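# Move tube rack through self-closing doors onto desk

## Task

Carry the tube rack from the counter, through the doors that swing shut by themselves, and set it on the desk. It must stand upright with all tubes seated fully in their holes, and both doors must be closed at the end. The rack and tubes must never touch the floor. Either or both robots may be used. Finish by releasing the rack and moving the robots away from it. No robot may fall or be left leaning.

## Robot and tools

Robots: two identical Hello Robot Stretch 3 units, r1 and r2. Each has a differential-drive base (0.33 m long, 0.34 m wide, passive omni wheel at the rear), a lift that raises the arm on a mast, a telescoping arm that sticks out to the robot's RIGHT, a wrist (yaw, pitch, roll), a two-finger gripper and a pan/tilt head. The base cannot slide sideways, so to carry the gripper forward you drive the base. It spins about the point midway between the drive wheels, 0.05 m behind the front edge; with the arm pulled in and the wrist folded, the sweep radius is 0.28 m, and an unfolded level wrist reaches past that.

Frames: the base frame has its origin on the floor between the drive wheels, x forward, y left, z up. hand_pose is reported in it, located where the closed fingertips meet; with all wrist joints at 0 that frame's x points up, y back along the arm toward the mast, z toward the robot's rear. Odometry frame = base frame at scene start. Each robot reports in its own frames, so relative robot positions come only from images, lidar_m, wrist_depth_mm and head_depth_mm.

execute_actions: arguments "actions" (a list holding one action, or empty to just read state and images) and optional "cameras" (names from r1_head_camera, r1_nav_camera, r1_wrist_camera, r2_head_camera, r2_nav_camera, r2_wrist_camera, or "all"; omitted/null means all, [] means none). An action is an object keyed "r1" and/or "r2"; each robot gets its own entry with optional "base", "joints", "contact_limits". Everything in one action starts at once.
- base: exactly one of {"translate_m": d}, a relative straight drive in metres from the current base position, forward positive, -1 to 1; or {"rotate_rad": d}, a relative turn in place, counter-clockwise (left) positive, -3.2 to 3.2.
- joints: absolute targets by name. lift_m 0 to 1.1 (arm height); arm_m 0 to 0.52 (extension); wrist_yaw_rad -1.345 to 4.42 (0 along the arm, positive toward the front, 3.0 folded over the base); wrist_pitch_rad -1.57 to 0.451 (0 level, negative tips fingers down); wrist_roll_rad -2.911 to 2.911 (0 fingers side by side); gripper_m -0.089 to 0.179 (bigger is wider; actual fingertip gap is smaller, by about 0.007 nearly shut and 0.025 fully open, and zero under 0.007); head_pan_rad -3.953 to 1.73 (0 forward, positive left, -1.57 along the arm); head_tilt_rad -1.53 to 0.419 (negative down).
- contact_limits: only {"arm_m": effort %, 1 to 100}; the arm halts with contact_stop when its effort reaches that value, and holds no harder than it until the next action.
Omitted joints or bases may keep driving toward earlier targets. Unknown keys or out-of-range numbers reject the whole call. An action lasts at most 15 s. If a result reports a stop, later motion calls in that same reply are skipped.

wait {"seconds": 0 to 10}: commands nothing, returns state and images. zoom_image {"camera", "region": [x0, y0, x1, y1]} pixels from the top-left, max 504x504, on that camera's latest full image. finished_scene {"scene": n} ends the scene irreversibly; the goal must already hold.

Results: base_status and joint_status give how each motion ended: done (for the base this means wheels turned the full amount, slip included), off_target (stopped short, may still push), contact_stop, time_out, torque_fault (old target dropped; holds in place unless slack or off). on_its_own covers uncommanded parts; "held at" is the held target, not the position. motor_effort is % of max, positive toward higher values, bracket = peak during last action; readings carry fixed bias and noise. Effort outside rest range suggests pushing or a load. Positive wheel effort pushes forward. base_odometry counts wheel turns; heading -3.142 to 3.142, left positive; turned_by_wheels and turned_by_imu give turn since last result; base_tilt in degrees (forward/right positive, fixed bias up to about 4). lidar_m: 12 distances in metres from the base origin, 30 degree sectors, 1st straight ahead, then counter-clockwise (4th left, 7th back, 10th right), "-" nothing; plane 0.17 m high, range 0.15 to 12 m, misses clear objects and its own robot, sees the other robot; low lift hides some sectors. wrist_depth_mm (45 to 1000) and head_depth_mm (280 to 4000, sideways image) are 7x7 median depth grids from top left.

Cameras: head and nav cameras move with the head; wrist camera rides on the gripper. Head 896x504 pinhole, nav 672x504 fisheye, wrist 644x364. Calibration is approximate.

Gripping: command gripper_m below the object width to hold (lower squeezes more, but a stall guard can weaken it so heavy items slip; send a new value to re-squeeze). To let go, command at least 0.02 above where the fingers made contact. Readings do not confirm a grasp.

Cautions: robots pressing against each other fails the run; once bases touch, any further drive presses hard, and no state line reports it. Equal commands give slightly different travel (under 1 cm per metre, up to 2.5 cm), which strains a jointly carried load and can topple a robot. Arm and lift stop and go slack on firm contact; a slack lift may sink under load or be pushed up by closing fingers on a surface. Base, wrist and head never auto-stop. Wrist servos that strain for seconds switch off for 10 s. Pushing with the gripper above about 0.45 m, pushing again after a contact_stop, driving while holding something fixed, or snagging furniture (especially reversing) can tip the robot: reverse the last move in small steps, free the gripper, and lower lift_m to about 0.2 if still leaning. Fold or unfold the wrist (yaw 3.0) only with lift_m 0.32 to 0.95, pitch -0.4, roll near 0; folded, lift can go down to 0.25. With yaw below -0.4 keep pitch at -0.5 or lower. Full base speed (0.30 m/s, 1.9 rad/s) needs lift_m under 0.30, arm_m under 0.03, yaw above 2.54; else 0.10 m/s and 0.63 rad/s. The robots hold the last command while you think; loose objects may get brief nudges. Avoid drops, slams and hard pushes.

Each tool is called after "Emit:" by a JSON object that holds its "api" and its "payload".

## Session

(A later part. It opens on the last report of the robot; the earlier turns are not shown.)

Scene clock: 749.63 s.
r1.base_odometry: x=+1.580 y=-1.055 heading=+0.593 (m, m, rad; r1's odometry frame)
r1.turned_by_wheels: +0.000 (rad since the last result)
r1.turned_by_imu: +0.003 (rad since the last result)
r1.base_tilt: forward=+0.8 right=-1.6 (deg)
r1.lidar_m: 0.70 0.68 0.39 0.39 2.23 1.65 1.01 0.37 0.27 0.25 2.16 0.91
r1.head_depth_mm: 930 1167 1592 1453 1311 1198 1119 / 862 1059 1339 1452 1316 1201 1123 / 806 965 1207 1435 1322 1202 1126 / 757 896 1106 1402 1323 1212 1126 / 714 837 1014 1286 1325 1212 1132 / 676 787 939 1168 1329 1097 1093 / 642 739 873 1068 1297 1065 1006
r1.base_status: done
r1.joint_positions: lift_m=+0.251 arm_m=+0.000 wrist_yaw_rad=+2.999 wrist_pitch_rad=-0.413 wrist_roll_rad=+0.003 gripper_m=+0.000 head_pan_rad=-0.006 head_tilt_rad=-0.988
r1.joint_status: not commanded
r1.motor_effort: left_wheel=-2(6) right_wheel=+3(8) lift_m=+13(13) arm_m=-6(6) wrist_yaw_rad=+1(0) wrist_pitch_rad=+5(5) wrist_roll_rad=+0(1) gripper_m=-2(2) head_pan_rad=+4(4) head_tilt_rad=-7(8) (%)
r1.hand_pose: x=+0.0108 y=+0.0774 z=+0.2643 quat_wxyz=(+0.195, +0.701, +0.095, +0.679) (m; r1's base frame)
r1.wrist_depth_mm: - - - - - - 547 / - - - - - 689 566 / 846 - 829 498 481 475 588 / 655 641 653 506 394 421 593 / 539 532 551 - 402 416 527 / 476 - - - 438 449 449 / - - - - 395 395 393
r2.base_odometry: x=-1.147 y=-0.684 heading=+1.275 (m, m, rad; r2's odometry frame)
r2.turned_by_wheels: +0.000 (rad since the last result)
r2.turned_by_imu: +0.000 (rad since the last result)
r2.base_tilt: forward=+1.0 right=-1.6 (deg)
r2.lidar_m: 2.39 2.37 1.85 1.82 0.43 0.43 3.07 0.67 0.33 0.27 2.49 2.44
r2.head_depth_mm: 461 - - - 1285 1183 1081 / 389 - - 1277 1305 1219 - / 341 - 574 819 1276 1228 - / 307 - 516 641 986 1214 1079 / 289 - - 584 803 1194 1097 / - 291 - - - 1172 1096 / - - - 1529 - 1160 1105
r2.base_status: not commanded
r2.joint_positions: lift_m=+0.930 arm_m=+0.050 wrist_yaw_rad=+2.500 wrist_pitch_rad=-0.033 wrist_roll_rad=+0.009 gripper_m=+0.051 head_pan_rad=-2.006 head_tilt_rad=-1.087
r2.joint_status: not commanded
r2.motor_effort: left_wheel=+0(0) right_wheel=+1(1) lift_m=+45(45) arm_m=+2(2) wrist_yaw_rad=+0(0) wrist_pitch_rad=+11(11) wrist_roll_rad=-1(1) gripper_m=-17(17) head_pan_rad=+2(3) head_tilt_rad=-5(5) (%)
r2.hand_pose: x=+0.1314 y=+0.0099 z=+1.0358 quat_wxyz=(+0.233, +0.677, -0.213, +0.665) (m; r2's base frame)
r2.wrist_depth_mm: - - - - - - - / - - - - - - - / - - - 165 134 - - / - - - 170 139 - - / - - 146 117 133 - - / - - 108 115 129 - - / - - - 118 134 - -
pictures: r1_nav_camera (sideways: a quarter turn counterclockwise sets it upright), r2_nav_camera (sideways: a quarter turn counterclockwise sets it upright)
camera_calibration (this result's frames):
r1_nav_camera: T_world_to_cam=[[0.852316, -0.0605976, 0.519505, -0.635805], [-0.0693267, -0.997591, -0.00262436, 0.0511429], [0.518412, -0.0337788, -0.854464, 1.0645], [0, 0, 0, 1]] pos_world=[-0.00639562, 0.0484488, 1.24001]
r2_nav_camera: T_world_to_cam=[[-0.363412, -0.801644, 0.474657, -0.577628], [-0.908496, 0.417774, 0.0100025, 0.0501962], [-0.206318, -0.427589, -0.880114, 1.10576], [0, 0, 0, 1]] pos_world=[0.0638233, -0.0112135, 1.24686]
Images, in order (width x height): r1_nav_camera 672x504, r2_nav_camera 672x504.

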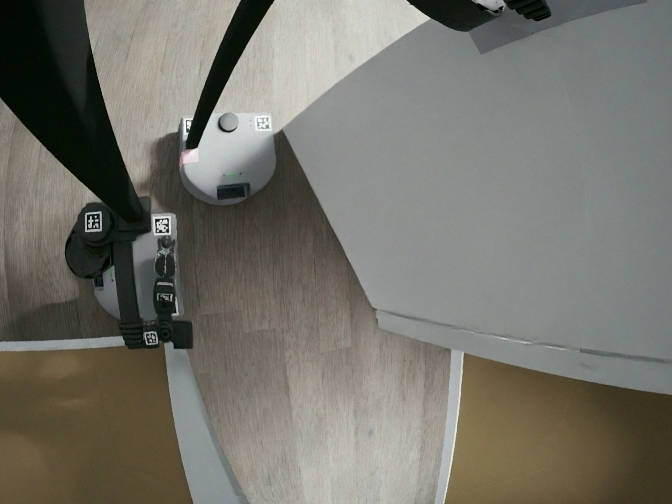

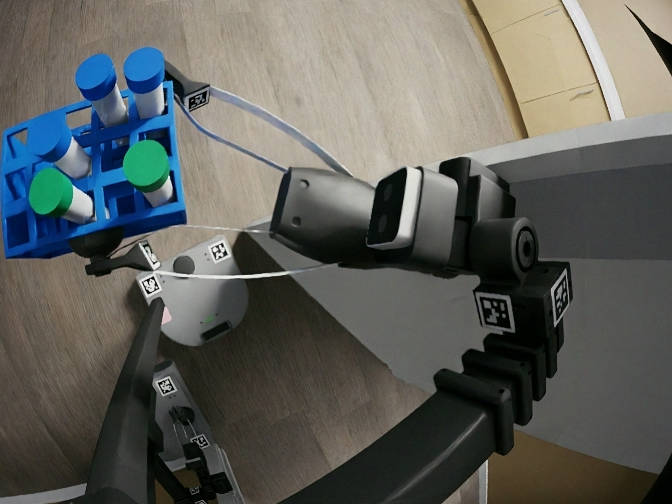

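Emit:
{"api": "execute_actions", "payload": {"actions": [{"r1":{"base":{"translate_m":0.2}}}], "cameras": ["r1_nav_camera"]}}

Scene clock: 758.17 s.
r1.base_odometry: x=+1.746 y=-0.944 heading=+0.593 (m, m, rad; r1's odometry frame)
r1.turned_by_wheels: +0.000 (rad since the last result)
r1.turned_by_imu: +0.001 (rad since the last result)
r1.base_tilt: forward=+0.8 right=-1.6 (deg)
r1.lidar_m: 0.51 0.50 0.53 0.39 0.40 1.85 1.00 0.37 0.31 2.60 1.87 0.67
r1.head_depth_mm: 668 839 1088 1427 1318 1203 1120 / 623 758 967 1367 1316 1203 1121 / 582 698 873 1171 1319 1207 1121 / 547 648 797 1039 1302 1205 1127 / 516 606 734 931 1270 1214 1134 / 490 569 679 845 1118 1215 1013 / 464 535 632 774 996 1208 983
r1.base_status: done
r1.joint_positions: lift_m=+0.251 arm_m=+0.000 wrist_yaw_rad=+2.999 wrist_pitch_rad=-0.413 wrist_roll_rad=+0.003 gripper_m=+0.000 head_pan_rad=-0.006 head_tilt_rad=-0.989
r1.joint_status: not commanded
r1.motor_effort: left_wheel=-2(7) right_wheel=+2(8) lift_m=+13(14) arm_m=-6(6) wrist_yaw_rad=+1(1) wrist_pitch_rad=+5(5) wrist_roll_rad=-1(1) gripper_m=-2(3) head_pan_rad=+4(4) head_tilt_rad=-8(8) (%)
r1.hand_pose: x=+0.0108 y=+0.0774 z=+0.2643 quat_wxyz=(+0.195, +0.701, +0.095, +0.679) (m; r1's base frame)
r1.wrist_depth_mm: - - - - - 477 403 / - - - - - 515 421 / 847 - 468 473 531 538 438 / 656 641 378 395 411 580 461 / 535 535 348 - 496 532 491 / 469 - - - 448 449 450 / - - - - 393 394 391
r2.base_odometry: x=-1.147 y=-0.684 heading=+1.275 (m, m, rad; r2's odometry frame)
r2.turned_by_wheels: +0.000 (rad since the last result)
r2.turned_by_imu: +0.000 (rad since the last result)
r2.base_tilt: forward=+1.1 right=-1.6 (deg)
r2.lidar_m: 2.40 2.37 1.85 1.82 0.97 0.34 0.44 0.67 0.33 0.27 2.49 2.45
r2.head_depth_mm: 461 - - - 1284 1180 1044 / 389 - - 1278 1307 1218 - / 341 - 574 820 1272 1236 - / 307 - 515 641 984 1223 1078 / 289 - - 585 802 1195 1094 / - 291 - - - 1172 1099 / - - - 1523 - 1158 1105
r2.base_status: not commanded
r2.joint_positions: lift_m=+0.930 arm_m=+0.050 wrist_yaw_rad=+2.500 wrist_pitch_rad=-0.033 wrist_roll_rad=+0.009 gripper_m=+0.051 head_pan_rad=-2.006 head_tilt_rad=-1.087
r2.joint_status: not commanded
r2.motor_effort: left_wheel=+0(0) right_wheel=+1(1) lift_m=+45(45) arm_m=+2(1) wrist_yaw_rad=+0(0) wrist_pitch_rad=+11(11) wrist_roll_rad=-1(1) gripper_m=-17(17) head_pan_rad=+2(3) head_tilt_rad=-5(5) (%)
r2.hand_pose: x=+0.1314 y=+0.0099 z=+1.0358 quat_wxyz=(+0.233, +0.677, -0.213, +0.665) (m; r2's base frame)
r2.wrist_depth_mm: - - - - - - - / - - - - - - - / - - - 165 134 - - / - - - 170 139 - - / - - 146 117 133 - - / - - 108 115 128 - - / - - - 118 134 - -
pictures: r1_nav_camera (sideways: a quarter turn counterclockwise sets it upright)
camera_calibration (this result's frames):
r1_nav_camera: T_world_to_cam=[[0.852383, -0.0605981, 0.519395, -0.635662], [-0.069327, -0.997591, -0.00261628, 0.0511324], [0.518302, -0.0337781, -0.85453, 1.06458], [0, 0, 0, 1]] pos_world=[-0.00640357, 0.0484488, 1.24001]
Images, in order (width x height): r1_nav_camera 672x504.

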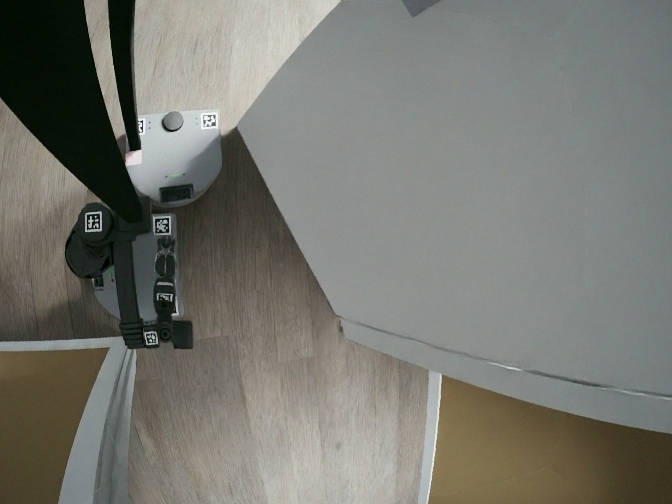

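Emit:
{"api": "execute_actions", "payload": {"actions": [{"r1":{"base":{"translate_m":0.13}}}], "cameras": ["r1_nav_camera"]}}

Emit:
{"api": "execute_actions", "payload": {"actions": [{"r1":{"base":{"rotate_rad":0.6}}}], "cameras": ["r1_nav_camera"]}}

Scene clock: 763.20 s.
r1.base_odometry: x=+1.854 y=-0.871 heading=+0.593 (m, m, rad; r1's odometry frame)
r1.turned_by_wheels: +0.000 (rad since the last result)
r1.turned_by_imu: +0.000 (rad since the last result)
r1.base_tilt: forward=+0.7 right=-1.4 (deg)
r1.lidar_m: 0.39 0.39 0.41 0.46 0.47 1.99 1.00 0.40 0.42 2.61 1.69 0.52
r1.head_depth_mm: 500 619 830 1180 1309 1197 1120 / 466 567 726 1009 1296 1200 1121 / 437 523 657 877 1266 1207 1125 / 410 485 599 778 1111 1214 1127 / 387 454 551 697 958 1205 1126 / 367 426 510 634 840 1173 1119 / 349 401 474 580 748 1050 1123
r1.base_status: done
r1.joint_positions: lift_m=+0.251 arm_m=+0.000 wrist_yaw_rad=+2.999 wrist_pitch_rad=-0.413 wrist_roll_rad=+0.003 gripper_m=+0.000 head_pan_rad=-0.006 head_tilt_rad=-0.989
r1.joint_status: not commanded
r1.motor_effort: left_wheel=-2(9) right_wheel=+3(8) lift_m=+14(13) arm_m=-6(6) wrist_yaw_rad=+1(1) wrist_pitch_rad=+5(5) wrist_roll_rad=+0(0) gripper_m=-3(3) head_pan_rad=+3(4) head_tilt_rad=-7(8) (%)
r1.hand_pose: x=+0.0108 y=+0.0774 z=+0.2643 quat_wxyz=(+0.195, +0.701, +0.095, +0.679) (m; r1's base frame)
r1.wrist_depth_mm: 368 - - - 479 382 316 / - - - - 503 401 327 / 782 - 483 536 545 420 340 / 591 368 377 412 590 441 357 / 522 328 387 - 533 470 379 / 468 - - - 456 457 398 / - - - - 395 388 390
r2.base_odometry: x=-1.147 y=-0.684 heading=+1.275 (m, m, rad; r2's odometry frame)
r2.turned_by_wheels: +0.000 (rad since the last result)
r2.turned_by_imu: +0.000 (rad since the last result)
r2.base_tilt: forward=+0.9 right=-1.7 (deg)
r2.lidar_m: 2.40 2.36 1.85 1.82 0.97 0.76 0.33 0.66 0.33 0.27 2.49 2.44
r2.head_depth_mm: 460 - - - 1281 1037 1055 / 389 - - 1277 1305 1209 - / 342 - 574 822 1275 1232 - / 307 - 516 642 985 1223 1078 / 289 - - 584 804 1193 1092 / - 291 - - - 1170 1096 / - - - 1523 - 1158 1104
r2.base_status: not commanded
r2.joint_positions: lift_m=+0.930 arm_m=+0.050 wrist_yaw_rad=+2.500 wrist_pitch_rad=-0.033 wrist_roll_rad=+0.009 gripper_m=+0.051 head_pan_rad=-2.006 head_tilt_rad=-1.087
r2.joint_status: not commanded
r2.motor_effort: left_wheel=+0(0) right_wheel=+1(1) lift_m=+45(45) arm_m=+3(3) wrist_yaw_rad=+1(0) wrist_pitch_rad=+11(11) wrist_roll_rad=-1(1) gripper_m=-17(17) head_pan_rad=+1(3) head_tilt_rad=-5(5) (%)
r2.hand_pose: x=+0.1314 y=+0.0099 z=+1.0358 quat_wxyz=(+0.233, +0.677, -0.213, +0.665) (m; r2's base frame)
r2.wrist_depth_mm: - - - - - - - / - - - - - - - / - - - 165 134 - - / - - - 170 139 - - / - - 146 117 133 - - / - - 108 115 129 - - / - - - 118 134 - -
pictures: r1_nav_camera (sideways: a quarter turn counterclockwise sets it upright)
camera_calibration (this result's frames):
r1_nav_camera: T_world_to_cam=[[0.852411, -0.060598, 0.519349, -0.635602], [-0.0693269, -0.997591, -0.00261283, 0.0511279], [0.518256, -0.0337776, -0.854559, 1.06462], [0, 0, 0, 1]] pos_world=[-0.00640697, 0.0484488, 1.24001]
Images, in order (width x height): r1_nav_camera 672x504.

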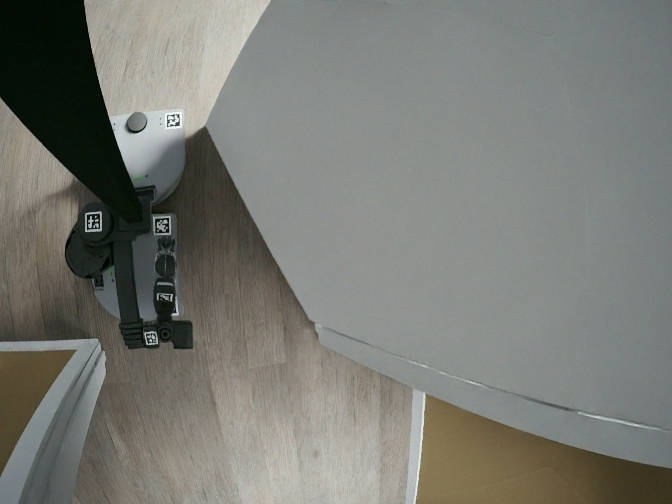

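Scene clock: 764.77 s.
r1.base_odometry: x=+1.854 y=-0.871 heading=+1.192 (m, m, rad; r1's odometry frame)
r1.turned_by_wheels: +0.600 (rad since the last result)
r1.turned_by_imu: +0.596 (rad since the last result)
r1.base_tilt: forward=+0.8 right=-1.5 (deg)
r1.lidar_m: 0.39 0.42 0.46 0.44 1.95 0.79 0.40 0.47 2.61 1.58 0.48 0.39
r1.head_depth_mm: 347 411 504 655 939 1197 1122 / 350 415 511 668 958 1202 1124 / 352 419 517 676 980 1204 1129 / 354 422 524 687 1002 1205 1127 / 357 426 528 699 1024 1214 1130 / 360 431 535 708 1050 1200 1011 / 364 435 541 721 1139 1071 988
r1.base_status: done
r1.joint_positions: lift_m=+0.251 arm_m=+0.000 wrist_yaw_rad=+2.999 wrist_pitch_rad=-0.413 wrist_roll_rad=+0.003 gripper_m=+0.000 head_pan_rad=-0.006 head_tilt_rad=-0.989
r1.joint_status: not commanded
r1.motor_effort: left_wheel=-2(9) right_wheel=+2(7) lift_m=+14(14) arm_m=-6(6) wrist_yaw_rad=+1(0) wrist_pitch_rad=+5(5) wrist_roll_rad=+0(1) gripper_m=-2(2) head_pan_rad=+4(4) head_tilt_rad=-7(7) (%)
r1.hand_pose: x=+0.0108 y=+0.0774 z=+0.2643 quat_wxyz=(+0.195, +0.701, +0.095, +0.679) (m; r1's base frame)
r1.wrist_depth_mm: - - - - - - - / - - - - - - 447 / 850 - 808 483 471 738 447 / 653 633 594 396 373 553 449 / 539 529 536 - 366 509 458 / 471 - - - 418 453 435 / - - - - 394 394 395
r2.base_odometry: x=-1.147 y=-0.684 heading=+1.275 (m, m, rad; r2's odometry frame)
r2.turned_by_wheels: +0.000 (rad since the last result)
r2.turned_by_imu: +0.000 (rad since the last result)
r2.base_tilt: forward=+1.0 right=-1.7 (deg)
r2.lidar_m: 2.40 2.37 1.85 1.82 0.97 0.76 0.38 0.66 0.33 0.27 2.48 2.44
r2.head_depth_mm: 460 - - - 1286 1078 1080 / 389 - - 1271 1306 1218 - / 341 - 573 820 1279 1231 - / 307 - 515 642 987 1221 1077 / 289 - - 584 802 1199 1093 / - 291 - - - 1172 1101 / - - - 1533 - 1164 1100
r2.base_status: not commanded
r2.joint_positions: lift_m=+0.930 arm_m=+0.050 wrist_yaw_rad=+2.500 wrist_pitch_rad=-0.033 wrist_roll_rad=+0.009 gripper_m=+0.051 head_pan_rad=-2.006 head_tilt_rad=-1.087
r2.joint_status: not commanded
r2.motor_effort: left_wheel=+0(0) right_wheel=+0(1) lift_m=+45(45) arm_m=+2(2) wrist_yaw_rad=-1(0) wrist_pitch_rad=+11(11) wrist_roll_rad=-1(1) gripper_m=-16(16) head_pan_rad=+3(3) head_tilt_rad=-5(5) (%)
r2.hand_pose: x=+0.1314 y=+0.0099 z=+1.0358 quat_wxyz=(+0.233, +0.677, -0.213, +0.665) (m; r2's base frame)
r2.wrist_depth_mm: - - - - - - - / - - - - - - - / - - - 165 134 - - / - - - 170 139 - - / - - 146 117 133 - - / - - 108 115 129 - - / - - - 118 133 - -
pictures: r1_nav_camera (sideways: a quarter turn counterclockwise sets it upright)
camera_calibration (this result's frames):
r1_nav_camera: T_world_to_cam=[[0.852411, -0.0605985, 0.519349, -0.635602], [-0.0693275, -0.997591, -0.00261284, 0.0511279], [0.518256, -0.0337779, -0.854558, 1.06462], [0, 0, 0, 1]] pos_world=[-0.00640693, 0.0484488, 1.24001]
Images, in order (width x height): r1_nav_camera 672x504.

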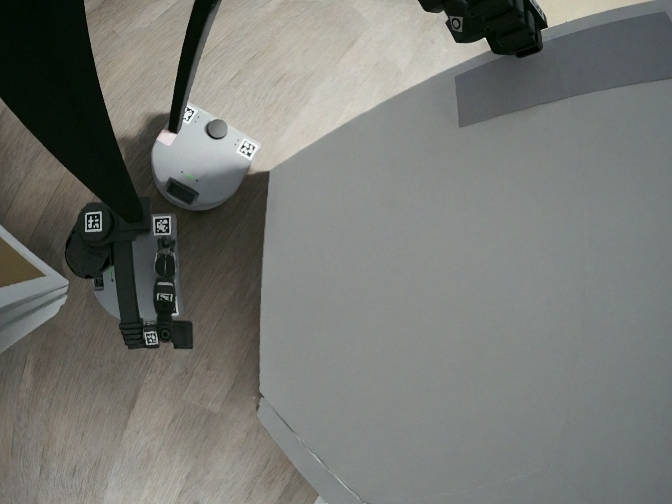

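Emit:
{"api": "execute_actions", "payload": {"actions": [{"r1":{"base":{"rotate_rad":0.5}}}], "cameras": ["r1_nav_camera"]}}

Emit:
{"api": "execute_actions", "payload": {"actions": [{"r1":{"base":{"rotate_rad":0.475}}}], "cameras": ["r1_nav_camera"]}}

Scene clock: 769.73 s.
r1.base_odometry: x=+1.854 y=-0.871 heading=+1.692 (m, m, rad; r1's odometry frame)
r1.turned_by_wheels: +0.500 (rad since the last result)
r1.turned_by_imu: +0.496 (rad since the last result)
r1.base_tilt: forward=+0.9 right=-1.5 (deg)
r1.lidar_m: 0.41 0.46 0.44 1.96 0.85 0.40 0.44 2.61 1.61 0.49 0.39 0.38
r1.head_depth_mm: 360 416 494 609 790 1130 1121 / 381 445 536 673 903 1189 1120 / 406 479 585 752 1054 1208 1125 / 434 518 644 856 1270 1208 1125 / 464 564 717 1135 1304 1076 1114 / 506 1799 1635 1477 1170 1066 1095 / 2057 1865 1648 1475 1338 1069 1110
r1.base_status: done
r1.joint_positions: lift_m=+0.251 arm_m=+0.000 wrist_yaw_rad=+2.999 wrist_pitch_rad=-0.413 wrist_roll_rad=+0.003 gripper_m=+0.000 head_pan_rad=-0.006 head_tilt_rad=-0.989
r1.joint_status: not commanded
r1.motor_effort: left_wheel=-2(10) right_wheel=+2(7) lift_m=+13(13) arm_m=-6(6) wrist_yaw_rad=+1(1) wrist_pitch_rad=+5(5) wrist_roll_rad=+0(1) gripper_m=-2(2) head_pan_rad=+4(4) head_tilt_rad=-8(8) (%)
r1.hand_pose: x=+0.0108 y=+0.0774 z=+0.2643 quat_wxyz=(+0.195, +0.701, +0.095, +0.679) (m; r1's base frame)
r1.wrist_depth_mm: - - - - - - - / - - - - - - - / 845 - 813 833 477 466 792 / 651 641 663 648 394 377 372 / 543 550 554 - 382 331 306 / 477 - - - 369 313 280 / - - - - 384 340 313
r2.base_odometry: x=-1.147 y=-0.684 heading=+1.275 (m, m, rad; r2's odometry frame)
r2.turned_by_wheels: +0.000 (rad since the last result)
r2.turned_by_imu: +0.000 (rad since the last result)
r2.base_tilt: forward=+1.0 right=-1.8 (deg)
r2.lidar_m: 2.40 2.37 1.85 1.81 0.97 0.76 0.45 0.67 0.33 0.27 2.50 2.43
r2.head_depth_mm: 461 - - - 1278 1152 1080 / 389 - - 1274 1309 1217 - / 342 - 574 820 1277 1235 - / 307 - 515 641 986 1217 1084 / 289 - - 585 804 1198 1094 / - 291 - - - 1169 1100 / - - - 1529 - 1160 1101
r2.base_status: not commanded
r2.joint_positions: lift_m=+0.930 arm_m=+0.050 wrist_yaw_rad=+2.500 wrist_pitch_rad=-0.033 wrist_roll_rad=+0.009 gripper_m=+0.051 head_pan_rad=-2.006 head_tilt_rad=-1.087
r2.joint_status: not commanded
r2.motor_effort: left_wheel=+0(0) right_wheel=+1(1) lift_m=+45(45) arm_m=+2(2) wrist_yaw_rad=+0(0) wrist_pitch_rad=+11(11) wrist_roll_rad=-1(1) gripper_m=-17(18) head_pan_rad=+2(3) head_tilt_rad=-5(5) (%)
r2.hand_pose: x=+0.1314 y=+0.0099 z=+1.0358 quat_wxyz=(+0.233, +0.677, -0.213, +0.665) (m; r2's base frame)
r2.wrist_depth_mm: - - - - - - - / - - - - - - - / - - - 165 134 - - / - - - 170 139 - - / - - 146 117 133 - - / - - 108 115 129 - - / - - - 118 134 - -
pictures: r1_nav_camera (sideways: a quarter turn counterclockwise sets it upright)
camera_calibration (this result's frames):
r1_nav_camera: T_world_to_cam=[[0.852412, -0.0605982, 0.519348, -0.635601], [-0.0693272, -0.997591, -0.00261279, 0.0511278], [0.518255, -0.0337777, -0.854559, 1.06462], [0, 0, 0, 1]] pos_world=[-0.006407, 0.0484488, 1.24001]
Images, in order (width x height): r1_nav_camera 672x504.

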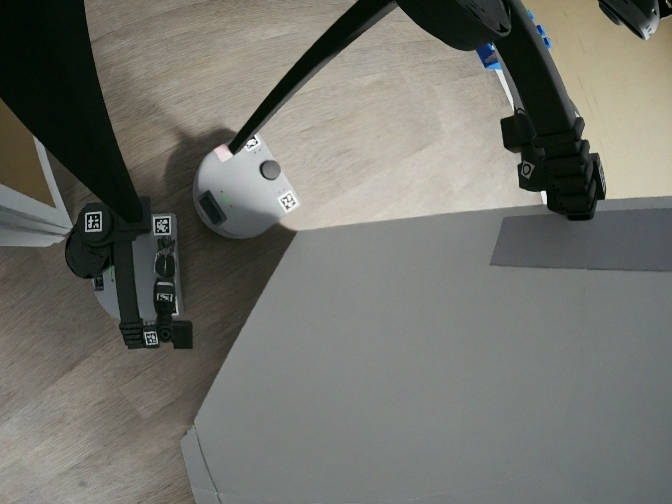

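Scene clock: 771.40 s.
r1.base_odometry: x=+1.854 y=-0.871 heading=+2.167 (m, m, rad; r1's odometry frame)
r1.turned_by_wheels: +0.475 (rad since the last result)
r1.turned_by_imu: +0.472 (rad since the last result)
r1.base_tilt: forward=+0.8 right=-1.4 (deg)
r1.lidar_m: 0.46 0.44 1.98 1.00 0.40 0.42 2.61 1.68 0.51 0.39 0.39 0.41
r1.head_depth_mm: 504 556 632 734 878 1095 1119 / 2000 1818 805 893 1112 1202 1123 / 1981 1843 1624 1455 1294 1196 1119 / 1999 1851 1629 1456 1159 1098 1126 / 2129 1853 1634 1468 1160 1095 1130 / 2103 1862 1655 1474 1168 1186 1124 / 2060 1874 1647 797 1315 1223 1123
r1.base_status: done
r1.joint_positions: lift_m=+0.251 arm_m=+0.000 wrist_yaw_rad=+2.999 wrist_pitch_rad=-0.413 wrist_roll_rad=+0.003 gripper_m=+0.000 head_pan_rad=-0.006 head_tilt_rad=-0.989
r1.joint_status: not commanded
r1.motor_effort: left_wheel=-2(9) right_wheel=+2(8) lift_m=+13(13) arm_m=-6(6) wrist_yaw_rad=+1(1) wrist_pitch_rad=+5(5) wrist_roll_rad=+0(0) gripper_m=-3(2) head_pan_rad=+4(4) head_tilt_rad=-7(8) (%)
r1.hand_pose: x=+0.0108 y=+0.0774 z=+0.2643 quat_wxyz=(+0.195, +0.701, +0.095, +0.679) (m; r1's base frame)
r1.wrist_depth_mm: 388 - - - - - - / 401 - - - - - - / 378 - 842 838 824 811 768 / 386 503 642 658 644 616 370 / 411 493 563 - 529 343 307 / 445 - - - 455 331 285 / - - - - 396 333 276
r2.base_odometry: x=-1.147 y=-0.684 heading=+1.275 (m, m, rad; r2's odometry frame)
r2.turned_by_wheels: +0.000 (rad since the last result)
r2.turned_by_imu: +0.000 (rad since the last result)
r2.base_tilt: forward=+1.0 right=-1.7 (deg)
r2.lidar_m: 2.40 2.37 1.84 1.82 0.97 0.76 0.45 0.66 0.33 0.27 2.49 2.44
r2.head_depth_mm: 461 - - - 1222 1162 1080 / 389 - - 1273 1308 1219 - / 341 - 574 818 1270 1231 - / 307 - 515 642 985 1215 1077 / 289 - - 585 801 1193 1094 / - 291 - - - 1169 1098 / - - - 1528 - 1160 1100
r2.base_status: not commanded
r2.joint_positions: lift_m=+0.930 arm_m=+0.050 wrist_yaw_rad=+2.500 wrist_pitch_rad=-0.033 wrist_roll_rad=+0.009 gripper_m=+0.051 head_pan_rad=-2.006 head_tilt_rad=-1.087
r2.joint_status: not commanded
r2.motor_effort: left_wheel=+0(0) right_wheel=+1(1) lift_m=+45(45) arm_m=+3(2) wrist_yaw_rad=+0(0) wrist_pitch_rad=+11(11) wrist_roll_rad=-1(1) gripper_m=-17(17) head_pan_rad=+2(3) head_tilt_rad=-5(4) (%)
r2.hand_pose: x=+0.1314 y=+0.0099 z=+1.0358 quat_wxyz=(+0.233, +0.677, -0.213, +0.665) (m; r2's base frame)
r2.wrist_depth_mm: - - - - - - - / - - - - - - - / - - - 165 134 - - / - - - 170 139 - - / - - 146 117 133 - - / - - 108 115 129 - - / - - - 118 134 - -
pictures: r1_nav_camera (sideways: a quarter turn counterclockwise sets it upright)
camera_calibration (this result's frames):
r1_nav_camera: T_world_to_cam=[[0.852412, -0.0605974, 0.519348, -0.635601], [-0.0693261, -0.997591, -0.00261276, 0.0511278], [0.518255, -0.0337772, -0.854559, 1.06462], [0, 0, 0, 1]] pos_world=[-0.00640707, 0.0484488, 1.24001]
Images, in order (width x height): r1_nav_camera 672x504.

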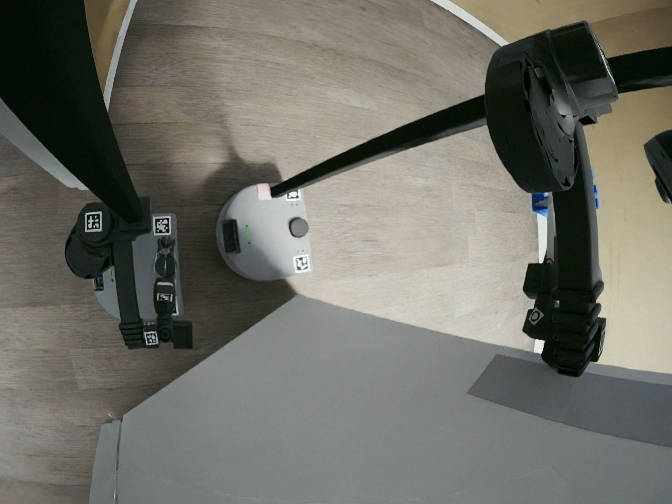

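Emit:
{"api": "execute_actions", "payload": {"actions": [{"r1":{"base":{"translate_m":-1.0},"joints":{"head_tilt_rad":-0.6}}}], "cameras": ["r1_nav_camera","r2_nav_camera"]}}

Scene clock: 780.37 s.
r1.base_odometry: x=+2.415 y=-1.698 heading=+2.167 (m, m, rad; r1's odometry frame)
r1.turned_by_wheels: +0.000 (rad since the last result)
r1.turned_by_imu: -0.012 (rad since the last result)
r1.base_tilt: forward=+0.8 right=-1.4 (deg)
r1.lidar_m: 1.25 0.68 0.88 0.90 0.93 1.27 1.61 1.67 1.24 1.19 0.86 0.87
r1.head_depth_mm: 990 1065 1158 1268 1399 1404 1221 / 1109 1207 1323 1471 1586 1411 1223 / 1260 1384 1546 1750 1675 1413 1225 / 1268 3615 2692 2014 1641 1428 1232 / 1399 3593 2709 1813 1634 1431 1237 / 1203 3511 2635 2056 1712 1439 1219 / 3277 3581 2786 2113 1630 1005 1172
r1.base_status: done
r1.joint_positions: lift_m=+0.251 arm_m=+0.000 wrist_yaw_rad=+2.999 wrist_pitch_rad=-0.413 wrist_roll_rad=+0.003 gripper_m=+0.000 head_pan_rad=-0.006 head_tilt_rad=-0.605
r1.joint_status: all done
r1.motor_effort: left_wheel=-1(10) right_wheel=+1(5) lift_m=+14(14) arm_m=-6(6) wrist_yaw_rad=+1(2) wrist_pitch_rad=+5(5) wrist_roll_rad=-1(1) gripper_m=-2(1) head_pan_rad=+4(4) head_tilt_rad=+3(36) (%)
r1.hand_pose: x=+0.0108 y=+0.0774 z=+0.2643 quat_wxyz=(+0.195, +0.701, +0.095, +0.679) (m; r1's base frame)
r1.wrist_depth_mm: 792 - 851 884 933 871 630 / 867 - 947 966 - 887 642 / 834 - 832 823 828 779 631 / 648 632 655 644 654 650 624 / 541 534 554 - 536 527 525 / 475 - - - 455 453 452 / - - - - 395 390 394
r2.base_odometry: x=-1.147 y=-0.684 heading=+1.275 (m, m, rad; r2's odometry frame)
r2.turned_by_wheels: +0.000 (rad since the last result)
r2.turned_by_imu: -0.001 (rad since the last result)
r2.base_tilt: forward=+1.0 right=-1.6 (deg)
r2.lidar_m: 2.40 2.37 1.85 1.82 0.97 0.76 1.45 0.67 0.33 0.27 2.49 2.43
r2.head_depth_mm: 460 - - - 1286 1184 1079 / 389 - - 1276 1307 1214 - / 341 - 574 820 1274 1231 - / 307 - 516 642 988 1218 1079 / 289 - - 584 799 1197 1092 / - 291 - - - 1171 1097 / - - - 1537 - 1161 1106
r2.base_status: not commanded
r2.joint_positions: lift_m=+0.930 arm_m=+0.050 wrist_yaw_rad=+2.500 wrist_pitch_rad=-0.033 wrist_roll_rad=+0.009 gripper_m=+0.051 head_pan_rad=-2.006 head_tilt_rad=-1.087
r2.joint_status: not commanded
r2.motor_effort: left_wheel=+0(0) right_wheel=+1(1) lift_m=+45(45) arm_m=+1(2) wrist_yaw_rad=+0(0) wrist_pitch_rad=+11(11) wrist_roll_rad=-1(0) gripper_m=-17(17) head_pan_rad=+2(3) head_tilt_rad=-5(5) (%)
r2.hand_pose: x=+0.1314 y=+0.0099 z=+1.0358 quat_wxyz=(+0.233, +0.677, -0.213, +0.665) (m; r2's base frame)
r2.wrist_depth_mm: - - - - - - - / - - - - - - - / - - - 165 134 - - / - - - 170 139 - - / - - 146 117 133 - - / - - 108 115 129 - - / - - - 118 133 - -
pictures: r1_nav_camera (sideways: a quarter turn counterclockwise sets it upright), r2_nav_camera (sideways: a quarter turn counterclockwise sets it upright)
camera_calibration (this result's frames):
r1_nav_camera: T_world_to_cam=[[0.596054, -0.0589616, 0.800777, -1.00076], [-0.0637762, -0.997626, -0.0259843, 0.0815283], [0.800408, -0.0355825, -0.598399, 0.729775], [0, 0, 0, 1]] pos_world=[0.0175885, 0.0482955, 1.2402]
r2_nav_camera: T_world_to_cam=[[-0.363412, -0.801644, 0.474657, -0.577628], [-0.908496, 0.417774, 0.0100025, 0.0501962], [-0.206318, -0.427589, -0.880114, 1.10576], [0, 0, 0, 1]] pos_world=[0.0638233, -0.0112135, 1.24686]
Images, in order (width x height): r1_nav_camera 672x504, r2_nav_camera 672x504.

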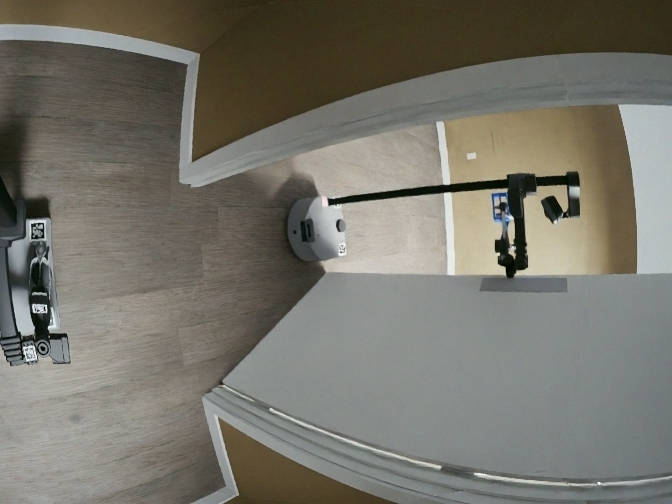

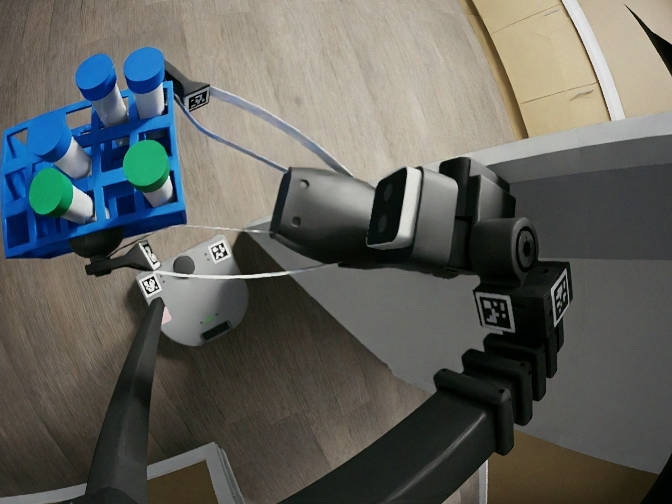

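Emit:
{"api": "execute_actions", "payload": {"actions": [{"r1":{"base":{"rotate_rad":-1.57},"joints":{"head_pan_rad":-1.57,"head_tilt_rad":-0.3}}}], "cameras": ["r1_nav_camera","r1_head_camera"]}}

Scene clock: 788.97 s.
r1.base_odometry: x=+2.415 y=-1.698 heading=+0.597 (m, m, rad; r1's odometry frame)
r1.turned_by_wheels: -1.570 (rad since the last result)
r1.turned_by_imu: -1.561 (rad since the last result)
r1.base_tilt: forward=+0.8 right=-1.5 (deg)
r1.lidar_m: 1.19 0.86 0.87 1.26 0.77 0.88 0.90 0.93 1.28 1.61 1.68 1.24
r1.head_depth_mm: 1388 1472 1565 1677 1808 1822 1472 / 1393 1466 1565 1673 1786 1834 1484 / 1385 1444 1539 1668 1789 1834 1488 / 1378 1463 1557 1663 1790 1863 1503 / 1380 1456 1555 1652 1780 1869 1504 / 1380 1464 1552 1667 1778 1861 1516 / 1376 1455 1556 1659 1790 1851 1526
r1.base_status: done
r1.joint_positions: lift_m=+0.251 arm_m=+0.000 wrist_yaw_rad=+2.999 wrist_pitch_rad=-0.413 wrist_roll_rad=+0.003 gripper_m=+0.000 head_pan_rad=-1.563 head_tilt_rad=-0.309
r1.joint_status: all done
r1.motor_effort: left_wheel=+2(11) right_wheel=-2(5) lift_m=+14(13) arm_m=-6(6) wrist_yaw_rad=+1(1) wrist_pitch_rad=+5(5) wrist_roll_rad=+0(0) gripper_m=-3(2) head_pan_rad=-4(57) head_tilt_rad=+6(36) (%)
r1.hand_pose: x=+0.0108 y=+0.0774 z=+0.2643 quat_wxyz=(+0.195, +0.701, +0.095, +0.679) (m; r1's base frame)
r1.wrist_depth_mm: 538 - - - - 813 709 / 582 - - - - 877 780 / 638 - 821 826 826 829 817 / 654 634 657 643 645 632 641 / 538 539 548 - 534 526 526 / 467 - - - 449 457 449 / - - - - 392 393 398
r2.base_odometry: x=-1.147 y=-0.684 heading=+1.275 (m, m, rad; r2's odometry frame)
r2.turned_by_wheels: +0.000 (rad since the last result)
r2.turned_by_imu: +0.000 (rad since the last result)
r2.base_tilt: forward=+0.9 right=-1.7 (deg)
r2.lidar_m: 2.40 2.37 1.85 1.82 0.97 0.76 1.33 0.67 0.33 0.27 2.50 2.44
r2.head_depth_mm: 460 - - - 1288 1182 1079 / 389 - - 1277 1312 1219 - / 341 - 574 820 1278 1235 - / 307 - 516 643 985 1219 1078 / 289 - - 584 803 1195 1095 / - 291 - - - 1171 1097 / - - - 1523 - 1161 1100
r2.base_status: not commanded
r2.joint_positions: lift_m=+0.930 arm_m=+0.050 wrist_yaw_rad=+2.500 wrist_pitch_rad=-0.033 wrist_roll_rad=+0.009 gripper_m=+0.051 head_pan_rad=-2.006 head_tilt_rad=-1.087
r2.joint_status: not commanded
r2.motor_effort: left_wheel=+0(0) right_wheel=+1(1) lift_m=+45(45) arm_m=+2(2) wrist_yaw_rad=-1(0) wrist_pitch_rad=+11(11) wrist_roll_rad=-1(1) gripper_m=-17(17) head_pan_rad=+2(3) head_tilt_rad=-5(5) (%)
r2.hand_pose: x=+0.1314 y=+0.0099 z=+1.0358 quat_wxyz=(+0.233, +0.677, -0.213, +0.665) (m; r2's base frame)
r2.wrist_depth_mm: - - - - - - - / - - - - - - - / - - - 165 134 - - / - - - 169 139 - - / - - 146 117 133 - - / - - 108 115 128 - - / - - - 118 133 - -
pictures: r1_head_camera (sideways: a quarter turn clockwise sets it upright), r1_nav_camera (sideways: a quarter turn counterclockwise sets it upright)
camera_calibration (this result's frames):
r1_head_camera: T_world_to_cam=[[0.0281313, 0.334886, -0.941839, 1.2468], [0.999461, 0.00653948, 0.0321776, -0.0473101], [0.016935, -0.942236, -0.334521, 0.394517], [0, 0, 0, 1]] pos_world=[0.00552923, -0.0454989, 1.30778]
r1_nav_camera: T_world_to_cam=[[-0.0526105, -0.337474, 0.939864, -1.17822], [-0.998341, 0.0398126, -0.0415886, 0.107557], [-0.0233833, -0.940493, -0.339009, 0.397284], [0, 0, 0, 1]] pos_world=[0.0546821, -0.0282562, 1.24652]
Images, in order (width x height): r1_head_camera 896x504, r1_nav_camera 672x504.

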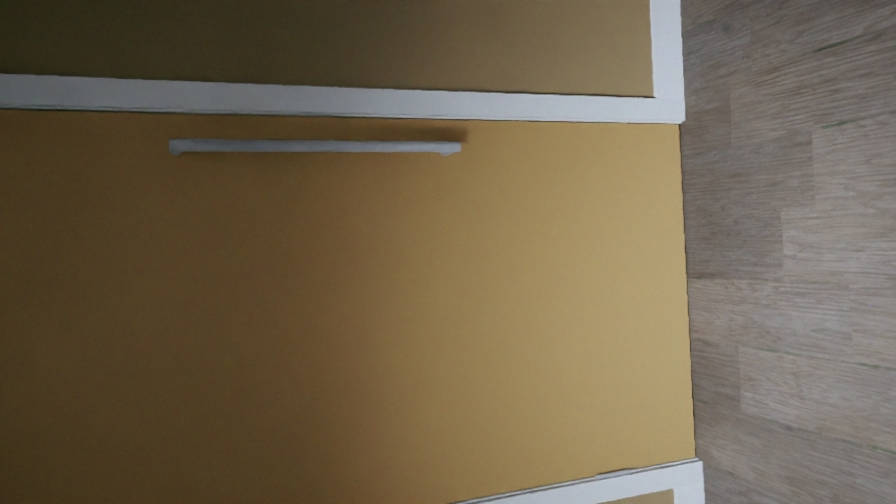

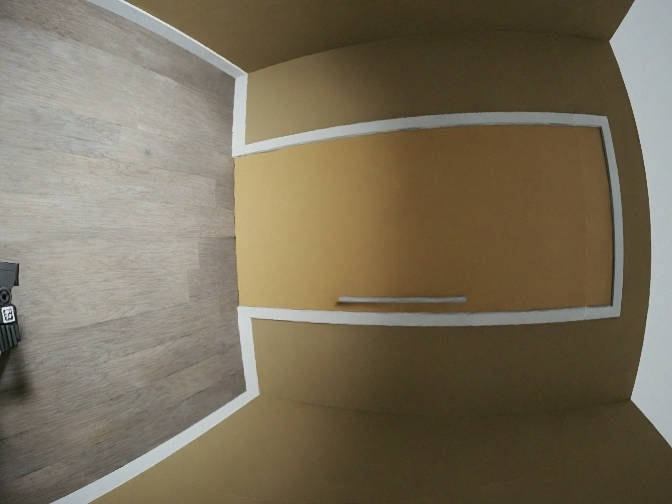

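Emit:
{"api": "execute_actions", "payload": {"actions": [{"r1":{"base":{"rotate_rad":0.928},"joints":{"lift_m":0.28,"head_pan_rad":-1.0,"head_tilt_rad":-0.8}}}], "cameras": []}}

Emit:
{"api": "execute_actions", "payload": {"actions": [{"r1":{"base":{"translate_m":0.5}}}], "cameras": []}}

Emit:
{"api": "execute_actions", "payload": {"actions": [{"r1":{"base":{"rotate_rad":2.23}}}], "cameras": ["r1_nav_camera","r1_head_camera"]}}

Scene clock: 810.60 s.
r1.base_odometry: x=+2.415 y=-1.698 heading=+1.525 (m, m, rad; r1's odometry frame)
r1.turned_by_wheels: +0.928 (rad since the last result)
r1.turned_by_imu: +0.922 (rad since the last result)
r1.base_tilt: forward=+0.8 right=-1.5 (deg)
r1.lidar_m: 0.86 1.12 0.68 0.79 0.90 0.91 1.15 1.61 1.63 1.29 1.19 1.00
r1.head_depth_mm: 1119 1282 1507 1668 1442 1279 1138 / 1107 1261 1486 1647 1456 1281 1142 / 1090 1251 1465 1654 1452 1281 1144 / 1078 1234 1434 1629 1470 1290 1151 / 1070 1211 1416 1629 1464 1294 1151 / 1055 1199 1395 1611 1480 1297 1155 / 1043 1191 1374 1605 1481 1297 1160
r1.base_status: done
r1.joint_positions: lift_m=+0.279 arm_m=+0.000 wrist_yaw_rad=+2.999 wrist_pitch_rad=-0.414 wrist_roll_rad=+0.003 gripper_m=+0.000 head_pan_rad=-1.007 head_tilt_rad=-0.790
r1.joint_status: all done
r1.motor_effort: left_wheel=-2(8) right_wheel=+2(8) lift_m=+39(42) arm_m=-6(6) wrist_yaw_rad=+0(1) wrist_pitch_rad=+5(5) wrist_roll_rad=+0(1) gripper_m=-2(3) head_pan_rad=+4(48) head_tilt_rad=-6(44) (%)
r1.hand_pose: x=+0.0108 y=+0.0774 z=+0.2931 quat_wxyz=(+0.195, +0.701, +0.095, +0.679) (m; r1's base frame)
r1.wrist_depth_mm: 684 - 962 853 703 - - / 737 - - 908 753 - 997 / 764 - 886 867 819 892 863 / 718 677 715 690 698 693 697 / 577 570 602 - 581 560 573 / 486 504 - - 485 489 483 / - - - - 426 420 423
r2.base_odometry: x=-1.147 y=-0.684 heading=+1.275 (m, m, rad; r2's odometry frame)
r2.turned_by_wheels: +0.000 (rad since the last result)
r2.turned_by_imu: +0.000 (rad since the last result)
r2.base_tilt: forward=+1.0 right=-1.6 (deg)
r2.lidar_m: 2.39 2.37 1.85 1.82 0.97 0.76 1.43 0.67 0.33 0.27 2.49 2.43
r2.head_depth_mm: 460 - - - 1287 1180 1081 / 389 - - 1274 1307 1217 - / 341 - 574 820 1274 1233 - / 307 - 515 642 985 1214 1080 / 289 - - 584 804 1196 1095 / - 291 - - - 1168 1097 / - - - 1531 - 1162 1101
r2.base_status: not commanded
r2.joint_positions: lift_m=+0.930 arm_m=+0.050 wrist_yaw_rad=+2.500 wrist_pitch_rad=-0.033 wrist_roll_rad=+0.009 gripper_m=+0.051 head_pan_rad=-2.006 head_tilt_rad=-1.087
r2.joint_status: not commanded
r2.motor_effort: left_wheel=+0(0) right_wheel=+1(1) lift_m=+45(45) arm_m=+3(3) wrist_yaw_rad=+0(0) wrist_pitch_rad=+11(11) wrist_roll_rad=-1(1) gripper_m=-17(17) head_pan_rad=+2(3) head_tilt_rad=-5(5) (%)
r2.hand_pose: x=+0.1314 y=+0.0099 z=+1.0358 quat_wxyz=(+0.233, +0.677, -0.213, +0.665) (m; r2's base frame)
r2.wrist_depth_mm: - - - - - - - / - - - - - - - / - - - 165 134 - - / - - - 170 139 - - / - - 146 117 133 - - / - - 108 115 129 - - / - - - 118 134 - -
pictures: none
No camera images: the call's "cameras" was empty. Leave "cameras" out to get every camera's image.

Scene clock: 813.83 s.
r1.base_odometry: x=+2.438 y=-1.199 heading=+1.525 (m, m, rad; r1's odometry frame)
r1.turned_by_wheels: +0.000 (rad since the last result)
r1.turned_by_imu: +0.004 (rad since the last result)
r1.base_tilt: forward=+0.7 right=-1.4 (deg)
r1.lidar_m: 0.40 0.52 1.11 0.65 0.65 1.21 1.54 2.01 1.44 0.96 0.90 0.38
r1.head_depth_mm: 829 951 1117 1361 1438 1270 1139 / 822 939 1103 1332 1452 1272 1143 / 810 929 1081 1309 1453 1284 1144 / 802 915 1069 1285 1453 1285 1151 / 791 905 1052 1264 1441 1297 1153 / 784 894 1040 1204 1239 1110 1051 / 778 865 920 845 784 710 887
r1.base_status: done
r1.joint_positions: lift_m=+0.279 arm_m=+0.000 wrist_yaw_rad=+2.999 wrist_pitch_rad=-0.414 wrist_roll_rad=+0.003 gripper_m=+0.000 head_pan_rad=-1.007 head_tilt_rad=-0.790
r1.joint_status: not commanded
r1.motor_effort: left_wheel=-2(8) right_wheel=+2(7) lift_m=+39(40) arm_m=-6(6) wrist_yaw_rad=+1(1) wrist_pitch_rad=+5(5) wrist_roll_rad=-1(1) gripper_m=-2(2) head_pan_rad=+5(4) head_tilt_rad=-6(6) (%)
r1.hand_pose: x=+0.0108 y=+0.0774 z=+0.2931 quat_wxyz=(+0.195, +0.701, +0.095, +0.679) (m; r1's base frame)
r1.wrist_depth_mm: 895 - - - - - 799 / 939 - - - 937 904 753 / 873 - 807 906 882 862 710 / 704 683 695 695 699 687 642 / 569 571 597 - 577 570 573 / 485 510 - - 487 486 486 / - - - - 423 419 428
r2.base_odometry: x=-1.147 y=-0.684 heading=+1.275 (m, m, rad; r2's odometry frame)
r2.turned_by_wheels: +0.000 (rad since the last result)
r2.turned_by_imu: +0.000 (rad since the last result)
r2.base_tilt: forward=+0.9 right=-1.7 (deg)
r2.lidar_m: 2.39 2.37 1.85 1.82 0.97 0.76 1.06 0.66 0.33 0.27 2.49 2.44
r2.head_depth_mm: 461 - - - 1283 1180 1080 / 390 - - 1274 1308 1220 - / 341 - 575 819 1279 1234 - / 307 - 516 643 983 1215 1080 / 288 - - 584 803 1199 1096 / - 291 - - - 1172 1096 / - - - 1537 - 1158 1103
r2.base_status: not commanded
r2.joint_positions: lift_m=+0.930 arm_m=+0.050 wrist_yaw_rad=+2.500 wrist_pitch_rad=-0.033 wrist_roll_rad=+0.009 gripper_m=+0.051 head_pan_rad=-2.006 head_tilt_rad=-1.087
r2.joint_status: not commanded
r2.motor_effort: left_wheel=+0(0) right_wheel=+1(1) lift_m=+45(45) arm_m=+2(2) wrist_yaw_rad=+0(0) wrist_pitch_rad=+11(11) wrist_roll_rad=-1(1) gripper_m=-17(17) head_pan_rad=+1(3) head_tilt_rad=-5(5) (%)
r2.hand_pose: x=+0.1314 y=+0.0099 z=+1.0358 quat_wxyz=(+0.233, +0.677, -0.213, +0.665) (m; r2's base frame)
r2.wrist_depth_mm: - - - - - - - / - - - - - - - / - - - 165 134 - - / - - - 170 139 - - / - - 146 117 133 - - / - - 108 115 129 - - / - - - 118 134 - -
pictures: none
No camera images: the call's "cameras" was empty. Leave "cameras" out to get every camera's image.

Scene clock: 816.50 s.
r1.base_odometry: x=+2.438 y=-1.199 heading=-2.528 (m, m, rad; r1's odometry frame)
r1.turned_by_wheels: +2.230 (rad since the last result)
r1.turned_by_imu: +2.216 (rad since the last result)
r1.base_tilt: forward=+0.7 right=-1.5 (deg)
r1.lidar_m: 0.91 1.25 1.74 2.01 1.24 0.93 0.77 0.38 0.42 0.59 1.11 0.64
r1.head_depth_mm: 3033 2437 1967 1639 1422 1277 1139 / 3141 2436 1986 1479 1434 1274 1142 / 2927 2306 1944 1481 1437 1278 1148 / 3246 2486 2018 1658 1465 1289 1147 / 3127 2511 2033 1706 1475 1294 1152 / 2881 2528 2042 1713 1471 1278 1157 / 2644 2561 2069 1730 1049 1201 1161
r1.base_status: done
r1.joint_positions: lift_m=+0.279 arm_m=+0.000 wrist_yaw_rad=+2.999 wrist_pitch_rad=-0.414 wrist_roll_rad=+0.003 gripper_m=+0.000 head_pan_rad=-1.007 head_tilt_rad=-0.790
r1.joint_status: not commanded
r1.motor_effort: left_wheel=-2(8) right_wheel=+3(8) lift_m=+39(39) arm_m=-6(6) wrist_yaw_rad=+0(1) wrist_pitch_rad=+6(5) wrist_roll_rad=-1(0) gripper_m=-2(3) head_pan_rad=+4(4) head_tilt_rad=-7(6) (%)
r1.hand_pose: x=+0.0108 y=+0.0774 z=+0.2931 quat_wxyz=(+0.195, +0.701, +0.095, +0.679) (m; r1's base frame)
r1.wrist_depth_mm: - - - - - - - / - - - - - - - / 895 - 897 866 882 863 871 / 696 686 700 701 698 701 682 / 588 577 599 - 577 564 563 / 490 501 - - 493 489 478 / - - - - 421 423 424
r2.base_odometry: x=-1.147 y=-0.684 heading=+1.275 (m, m, rad; r2's odometry frame)
r2.turned_by_wheels: +0.000 (rad since the last result)
r2.turned_by_imu: +0.000 (rad since the last result)
r2.base_tilt: forward=+1.0 right=-1.6 (deg)
r2.lidar_m: 2.40 2.38 1.85 1.82 0.97 0.76 1.12 0.67 0.33 0.27 2.50 2.44
r2.head_depth_mm: 461 - - - 1283 1183 1083 / 389 - - 1277 1310 1216 - / 341 - 574 818 1273 1231 - / 307 - 516 643 984 1214 1078 / 289 - - 585 804 1198 1099 / - 291 - - - 1164 1098 / - - - 1528 - 1160 1100
r2.base_status: not commanded
r2.joint_positions: lift_m=+0.930 arm_m=+0.050 wrist_yaw_rad=+2.500 wrist_pitch_rad=-0.033 wrist_roll_rad=+0.009 gripper_m=+0.051 head_pan_rad=-2.006 head_tilt_rad=-1.087
r2.joint_status: not commanded
r2.motor_effort: left_wheel=+0(0) right_wheel=+1(1) lift_m=+45(45) arm_m=+2(2) wrist_yaw_rad=+0(0) wrist_pitch_rad=+11(11) wrist_roll_rad=-1(1) gripper_m=-17(17) head_pan_rad=+2(3) head_tilt_rad=-5(4) (%)
r2.hand_pose: x=+0.1314 y=+0.0099 z=+1.0358 quat_wxyz=(+0.233, +0.677, -0.213, +0.665) (m; r2's base frame)
r2.wrist_depth_mm: - - - - - - - / - - - - - - - / - - - 165 134 - - / - - - 170 139 - - / - - 146 117 133 - - / - - 108 115 129 - - / - - - 118 134 - -
pictures: r1_head_camera (sideways: a quarter turn clockwise sets it upright), r1_nav_camera (sideways: a quarter turn counterclockwise sets it upright)
camera_calibration (this result's frames):
r1_head_camera: T_world_to_cam=[[-0.365752, 0.635433, -0.680037, 0.907852], [0.853061, 0.521055, 0.0280674, -0.0410468], [0.372172, -0.569847, -0.732641, 0.910318], [0, 0, 0, 1]] pos_world=[0.0282699, -0.0367498, 1.28546]
r1_nav_camera: T_world_to_cam=[[0.3457, -0.64956, 0.677173, -0.838136], [-0.876113, -0.481873, -0.0149635, 0.0721307], [0.336031, -0.588107, -0.735672, 0.91116], [0, 0, 0, 1]] pos_world=[0.0467601, 0.0261988, 1.23896]
Images, in order (width x height): r1_head_camera 896x504, r1_nav_camera 672x504.

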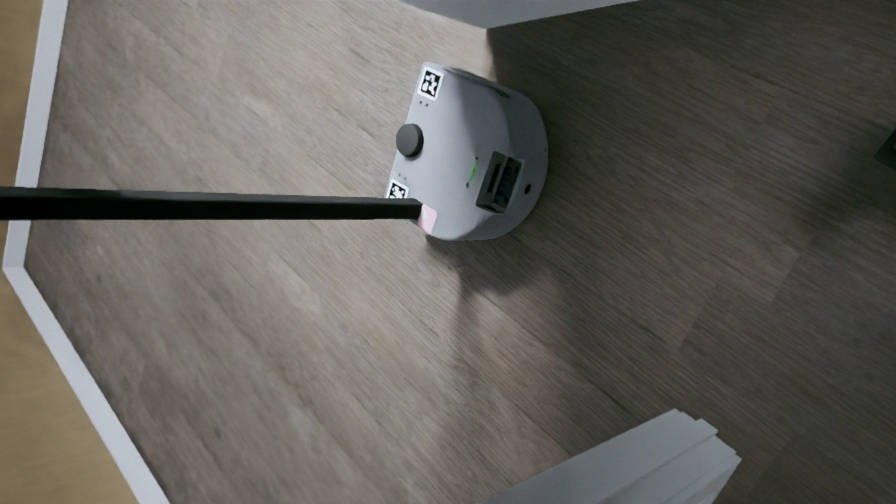

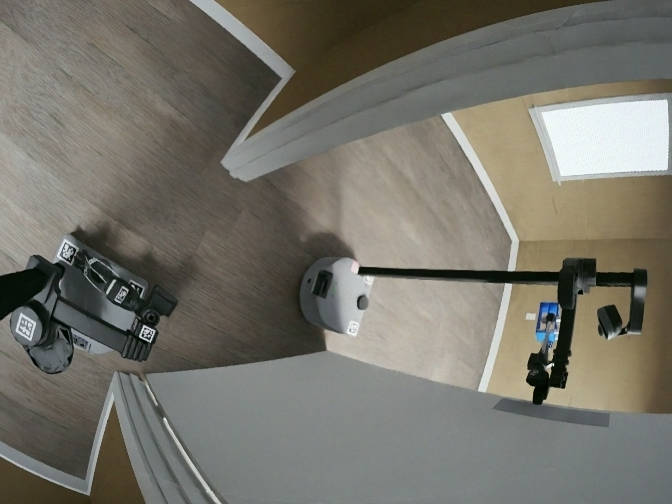

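Emit:
{"api": "execute_actions", "payload": {"actions": [{"r1":{"joints":{"arm_m":0.5},"contact_limits":{"arm_m":30}}}], "cameras": ["r1_nav_camera","r2_nav_camera"]}}

Scene clock: 828.67 s.
r1.base_odometry: x=+2.438 y=-1.199 heading=-2.528 (m, m, rad; r1's odometry frame)
r1.turned_by_wheels: +0.000 (rad since the last result)
r1.turned_by_imu: -0.002 (rad since the last result)
r1.base_tilt: forward=+0.9 right=-1.4 (deg)
r1.lidar_m: 0.92 1.25 1.73 2.01 1.24 0.92 0.77 0.38 0.42 0.62 1.11 0.64
r1.head_depth_mm: 3014 2413 1989 1670 1443 1267 1140 / 3140 2471 1991 1479 1429 1279 1143 / 2943 2314 1950 1476 1433 1278 1148 / 3235 2494 2000 1663 1461 1289 1149 / 3135 2505 2027 1707 1471 1289 1155 / 2920 2524 2042 1717 1479 1281 1162 / 2649 2528 2045 1721 1053 1201 1160
r1.base_status: not commanded
r1.joint_positions: lift_m=+0.279 arm_m=+0.500 wrist_yaw_rad=+2.999 wrist_pitch_rad=-0.414 wrist_roll_rad=+0.003 gripper_m=+0.000 head_pan_rad=-1.007 head_tilt_rad=-0.790
r1.joint_status: all done
r1.motor_effort: left_wheel=-2(18) right_wheel=+1(31) lift_m=+39(39) arm_m=+4(15) wrist_yaw_rad=+0(1) wrist_pitch_rad=+5(5) wrist_roll_rad=-1(0) gripper_m=-3(2) head_pan_rad=+4(4) head_tilt_rad=-7(6) (%)
r1.contact_limits: arm_m 30 (drawing in: default 32, maximum 51; extending or still: default 41, maximum 68)
r1.hand_pose: x=+0.0107 y=-0.4220 z=+0.2930 quat_wxyz=(+0.195, +0.701, +0.096, +0.679) (m; r1's base frame)
r1.wrist_depth_mm: - - - - - - - / - - - - - - - / 902 909 - 893 872 877 859 / 702 - - 702 684 688 691 / 587 563 - - 584 574 575 / 468 492 496 463 488 483 487 / 411 426 418 431 428 420 422
r2.base_odometry: x=-1.147 y=-0.684 heading=+1.275 (m, m, rad; r2's odometry frame)
r2.turned_by_wheels: +0.000 (rad since the last result)
r2.turned_by_imu: +0.000 (rad since the last result)
r2.base_tilt: forward=+1.0 right=-1.6 (deg)
r2.lidar_m: 2.39 2.36 1.85 1.82 0.97 0.76 1.12 0.70 0.37 0.31 2.48 2.44
r2.head_depth_mm: 501 - - - 1284 1181 1079 / 431 - - 1373 1312 1220 - / 381 - 643 908 1294 1231 - / 347 - 584 728 1115 1225 1081 / 315 - - 671 927 1198 1097 / 299 330 - - - 1170 1098 / 287 307 - 1515 - 1158 1100
r2.base_status: not commanded
r2.joint_positions: lift_m=+0.930 arm_m=+0.050 wrist_yaw_rad=+2.500 wrist_pitch_rad=-0.033 wrist_roll_rad=+0.009 gripper_m=+0.051 head_pan_rad=-2.006 head_tilt_rad=-1.087
r2.joint_status: not commanded
r2.motor_effort: left_wheel=+0(0) right_wheel=+0(1) lift_m=+45(45) arm_m=+2(1) wrist_yaw_rad=+0(1) wrist_pitch_rad=+11(11) wrist_roll_rad=-1(1) gripper_m=-17(17) head_pan_rad=+4(2) head_tilt_rad=-5(5) (%)
r2.hand_pose: x=+0.1314 y=+0.0099 z=+1.0358 quat_wxyz=(+0.233, +0.677, -0.213, +0.665) (m; r2's base frame)
r2.wrist_depth_mm: - - - - - - - / - - - - - - - / - - - 165 134 - - / - - - 169 139 - - / - - 146 117 133 - - / - - 108 115 129 - - / - - - 118 133 - -
pictures: r1_nav_camera (sideways: a quarter turn counterclockwise sets it upright), r2_nav_camera (sideways: a quarter turn counterclockwise sets it upright)
camera_calibration (this result's frames):
r1_nav_camera: T_world_to_cam=[[0.345715, -0.649552, 0.677173, -0.838136], [-0.876103, -0.481892, -0.0149635, 0.0721307], [0.336044, -0.5881, -0.735672, 0.91116], [0, 0, 0, 1]] pos_world=[0.0467595, 0.0261997, 1.23896]
r2_nav_camera: T_world_to_cam=[[-0.363412, -0.801644, 0.474657, -0.577628], [-0.908496, 0.417774, 0.0100025, 0.0501962], [-0.206318, -0.427589, -0.880114, 1.10576], [0, 0, 0, 1]] pos_world=[0.0638233, -0.0112135, 1.24686]
Images, in order (width x height): r1_nav_camera 672x504, r2_nav_camera 672x504.

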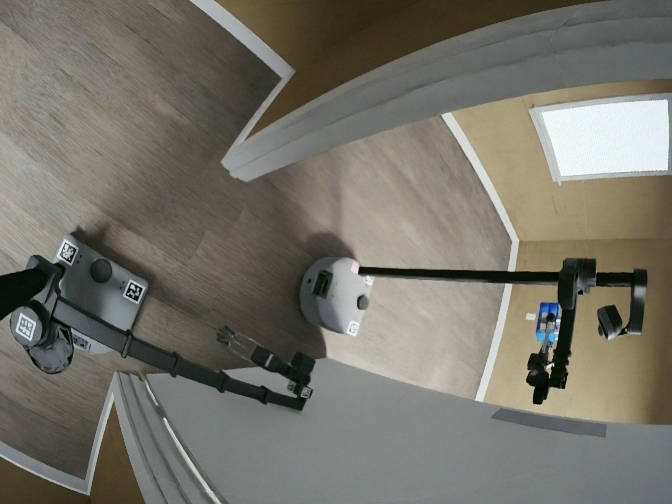

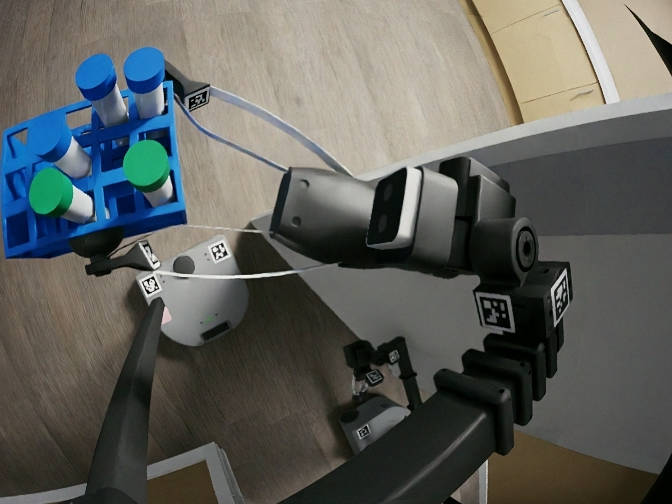

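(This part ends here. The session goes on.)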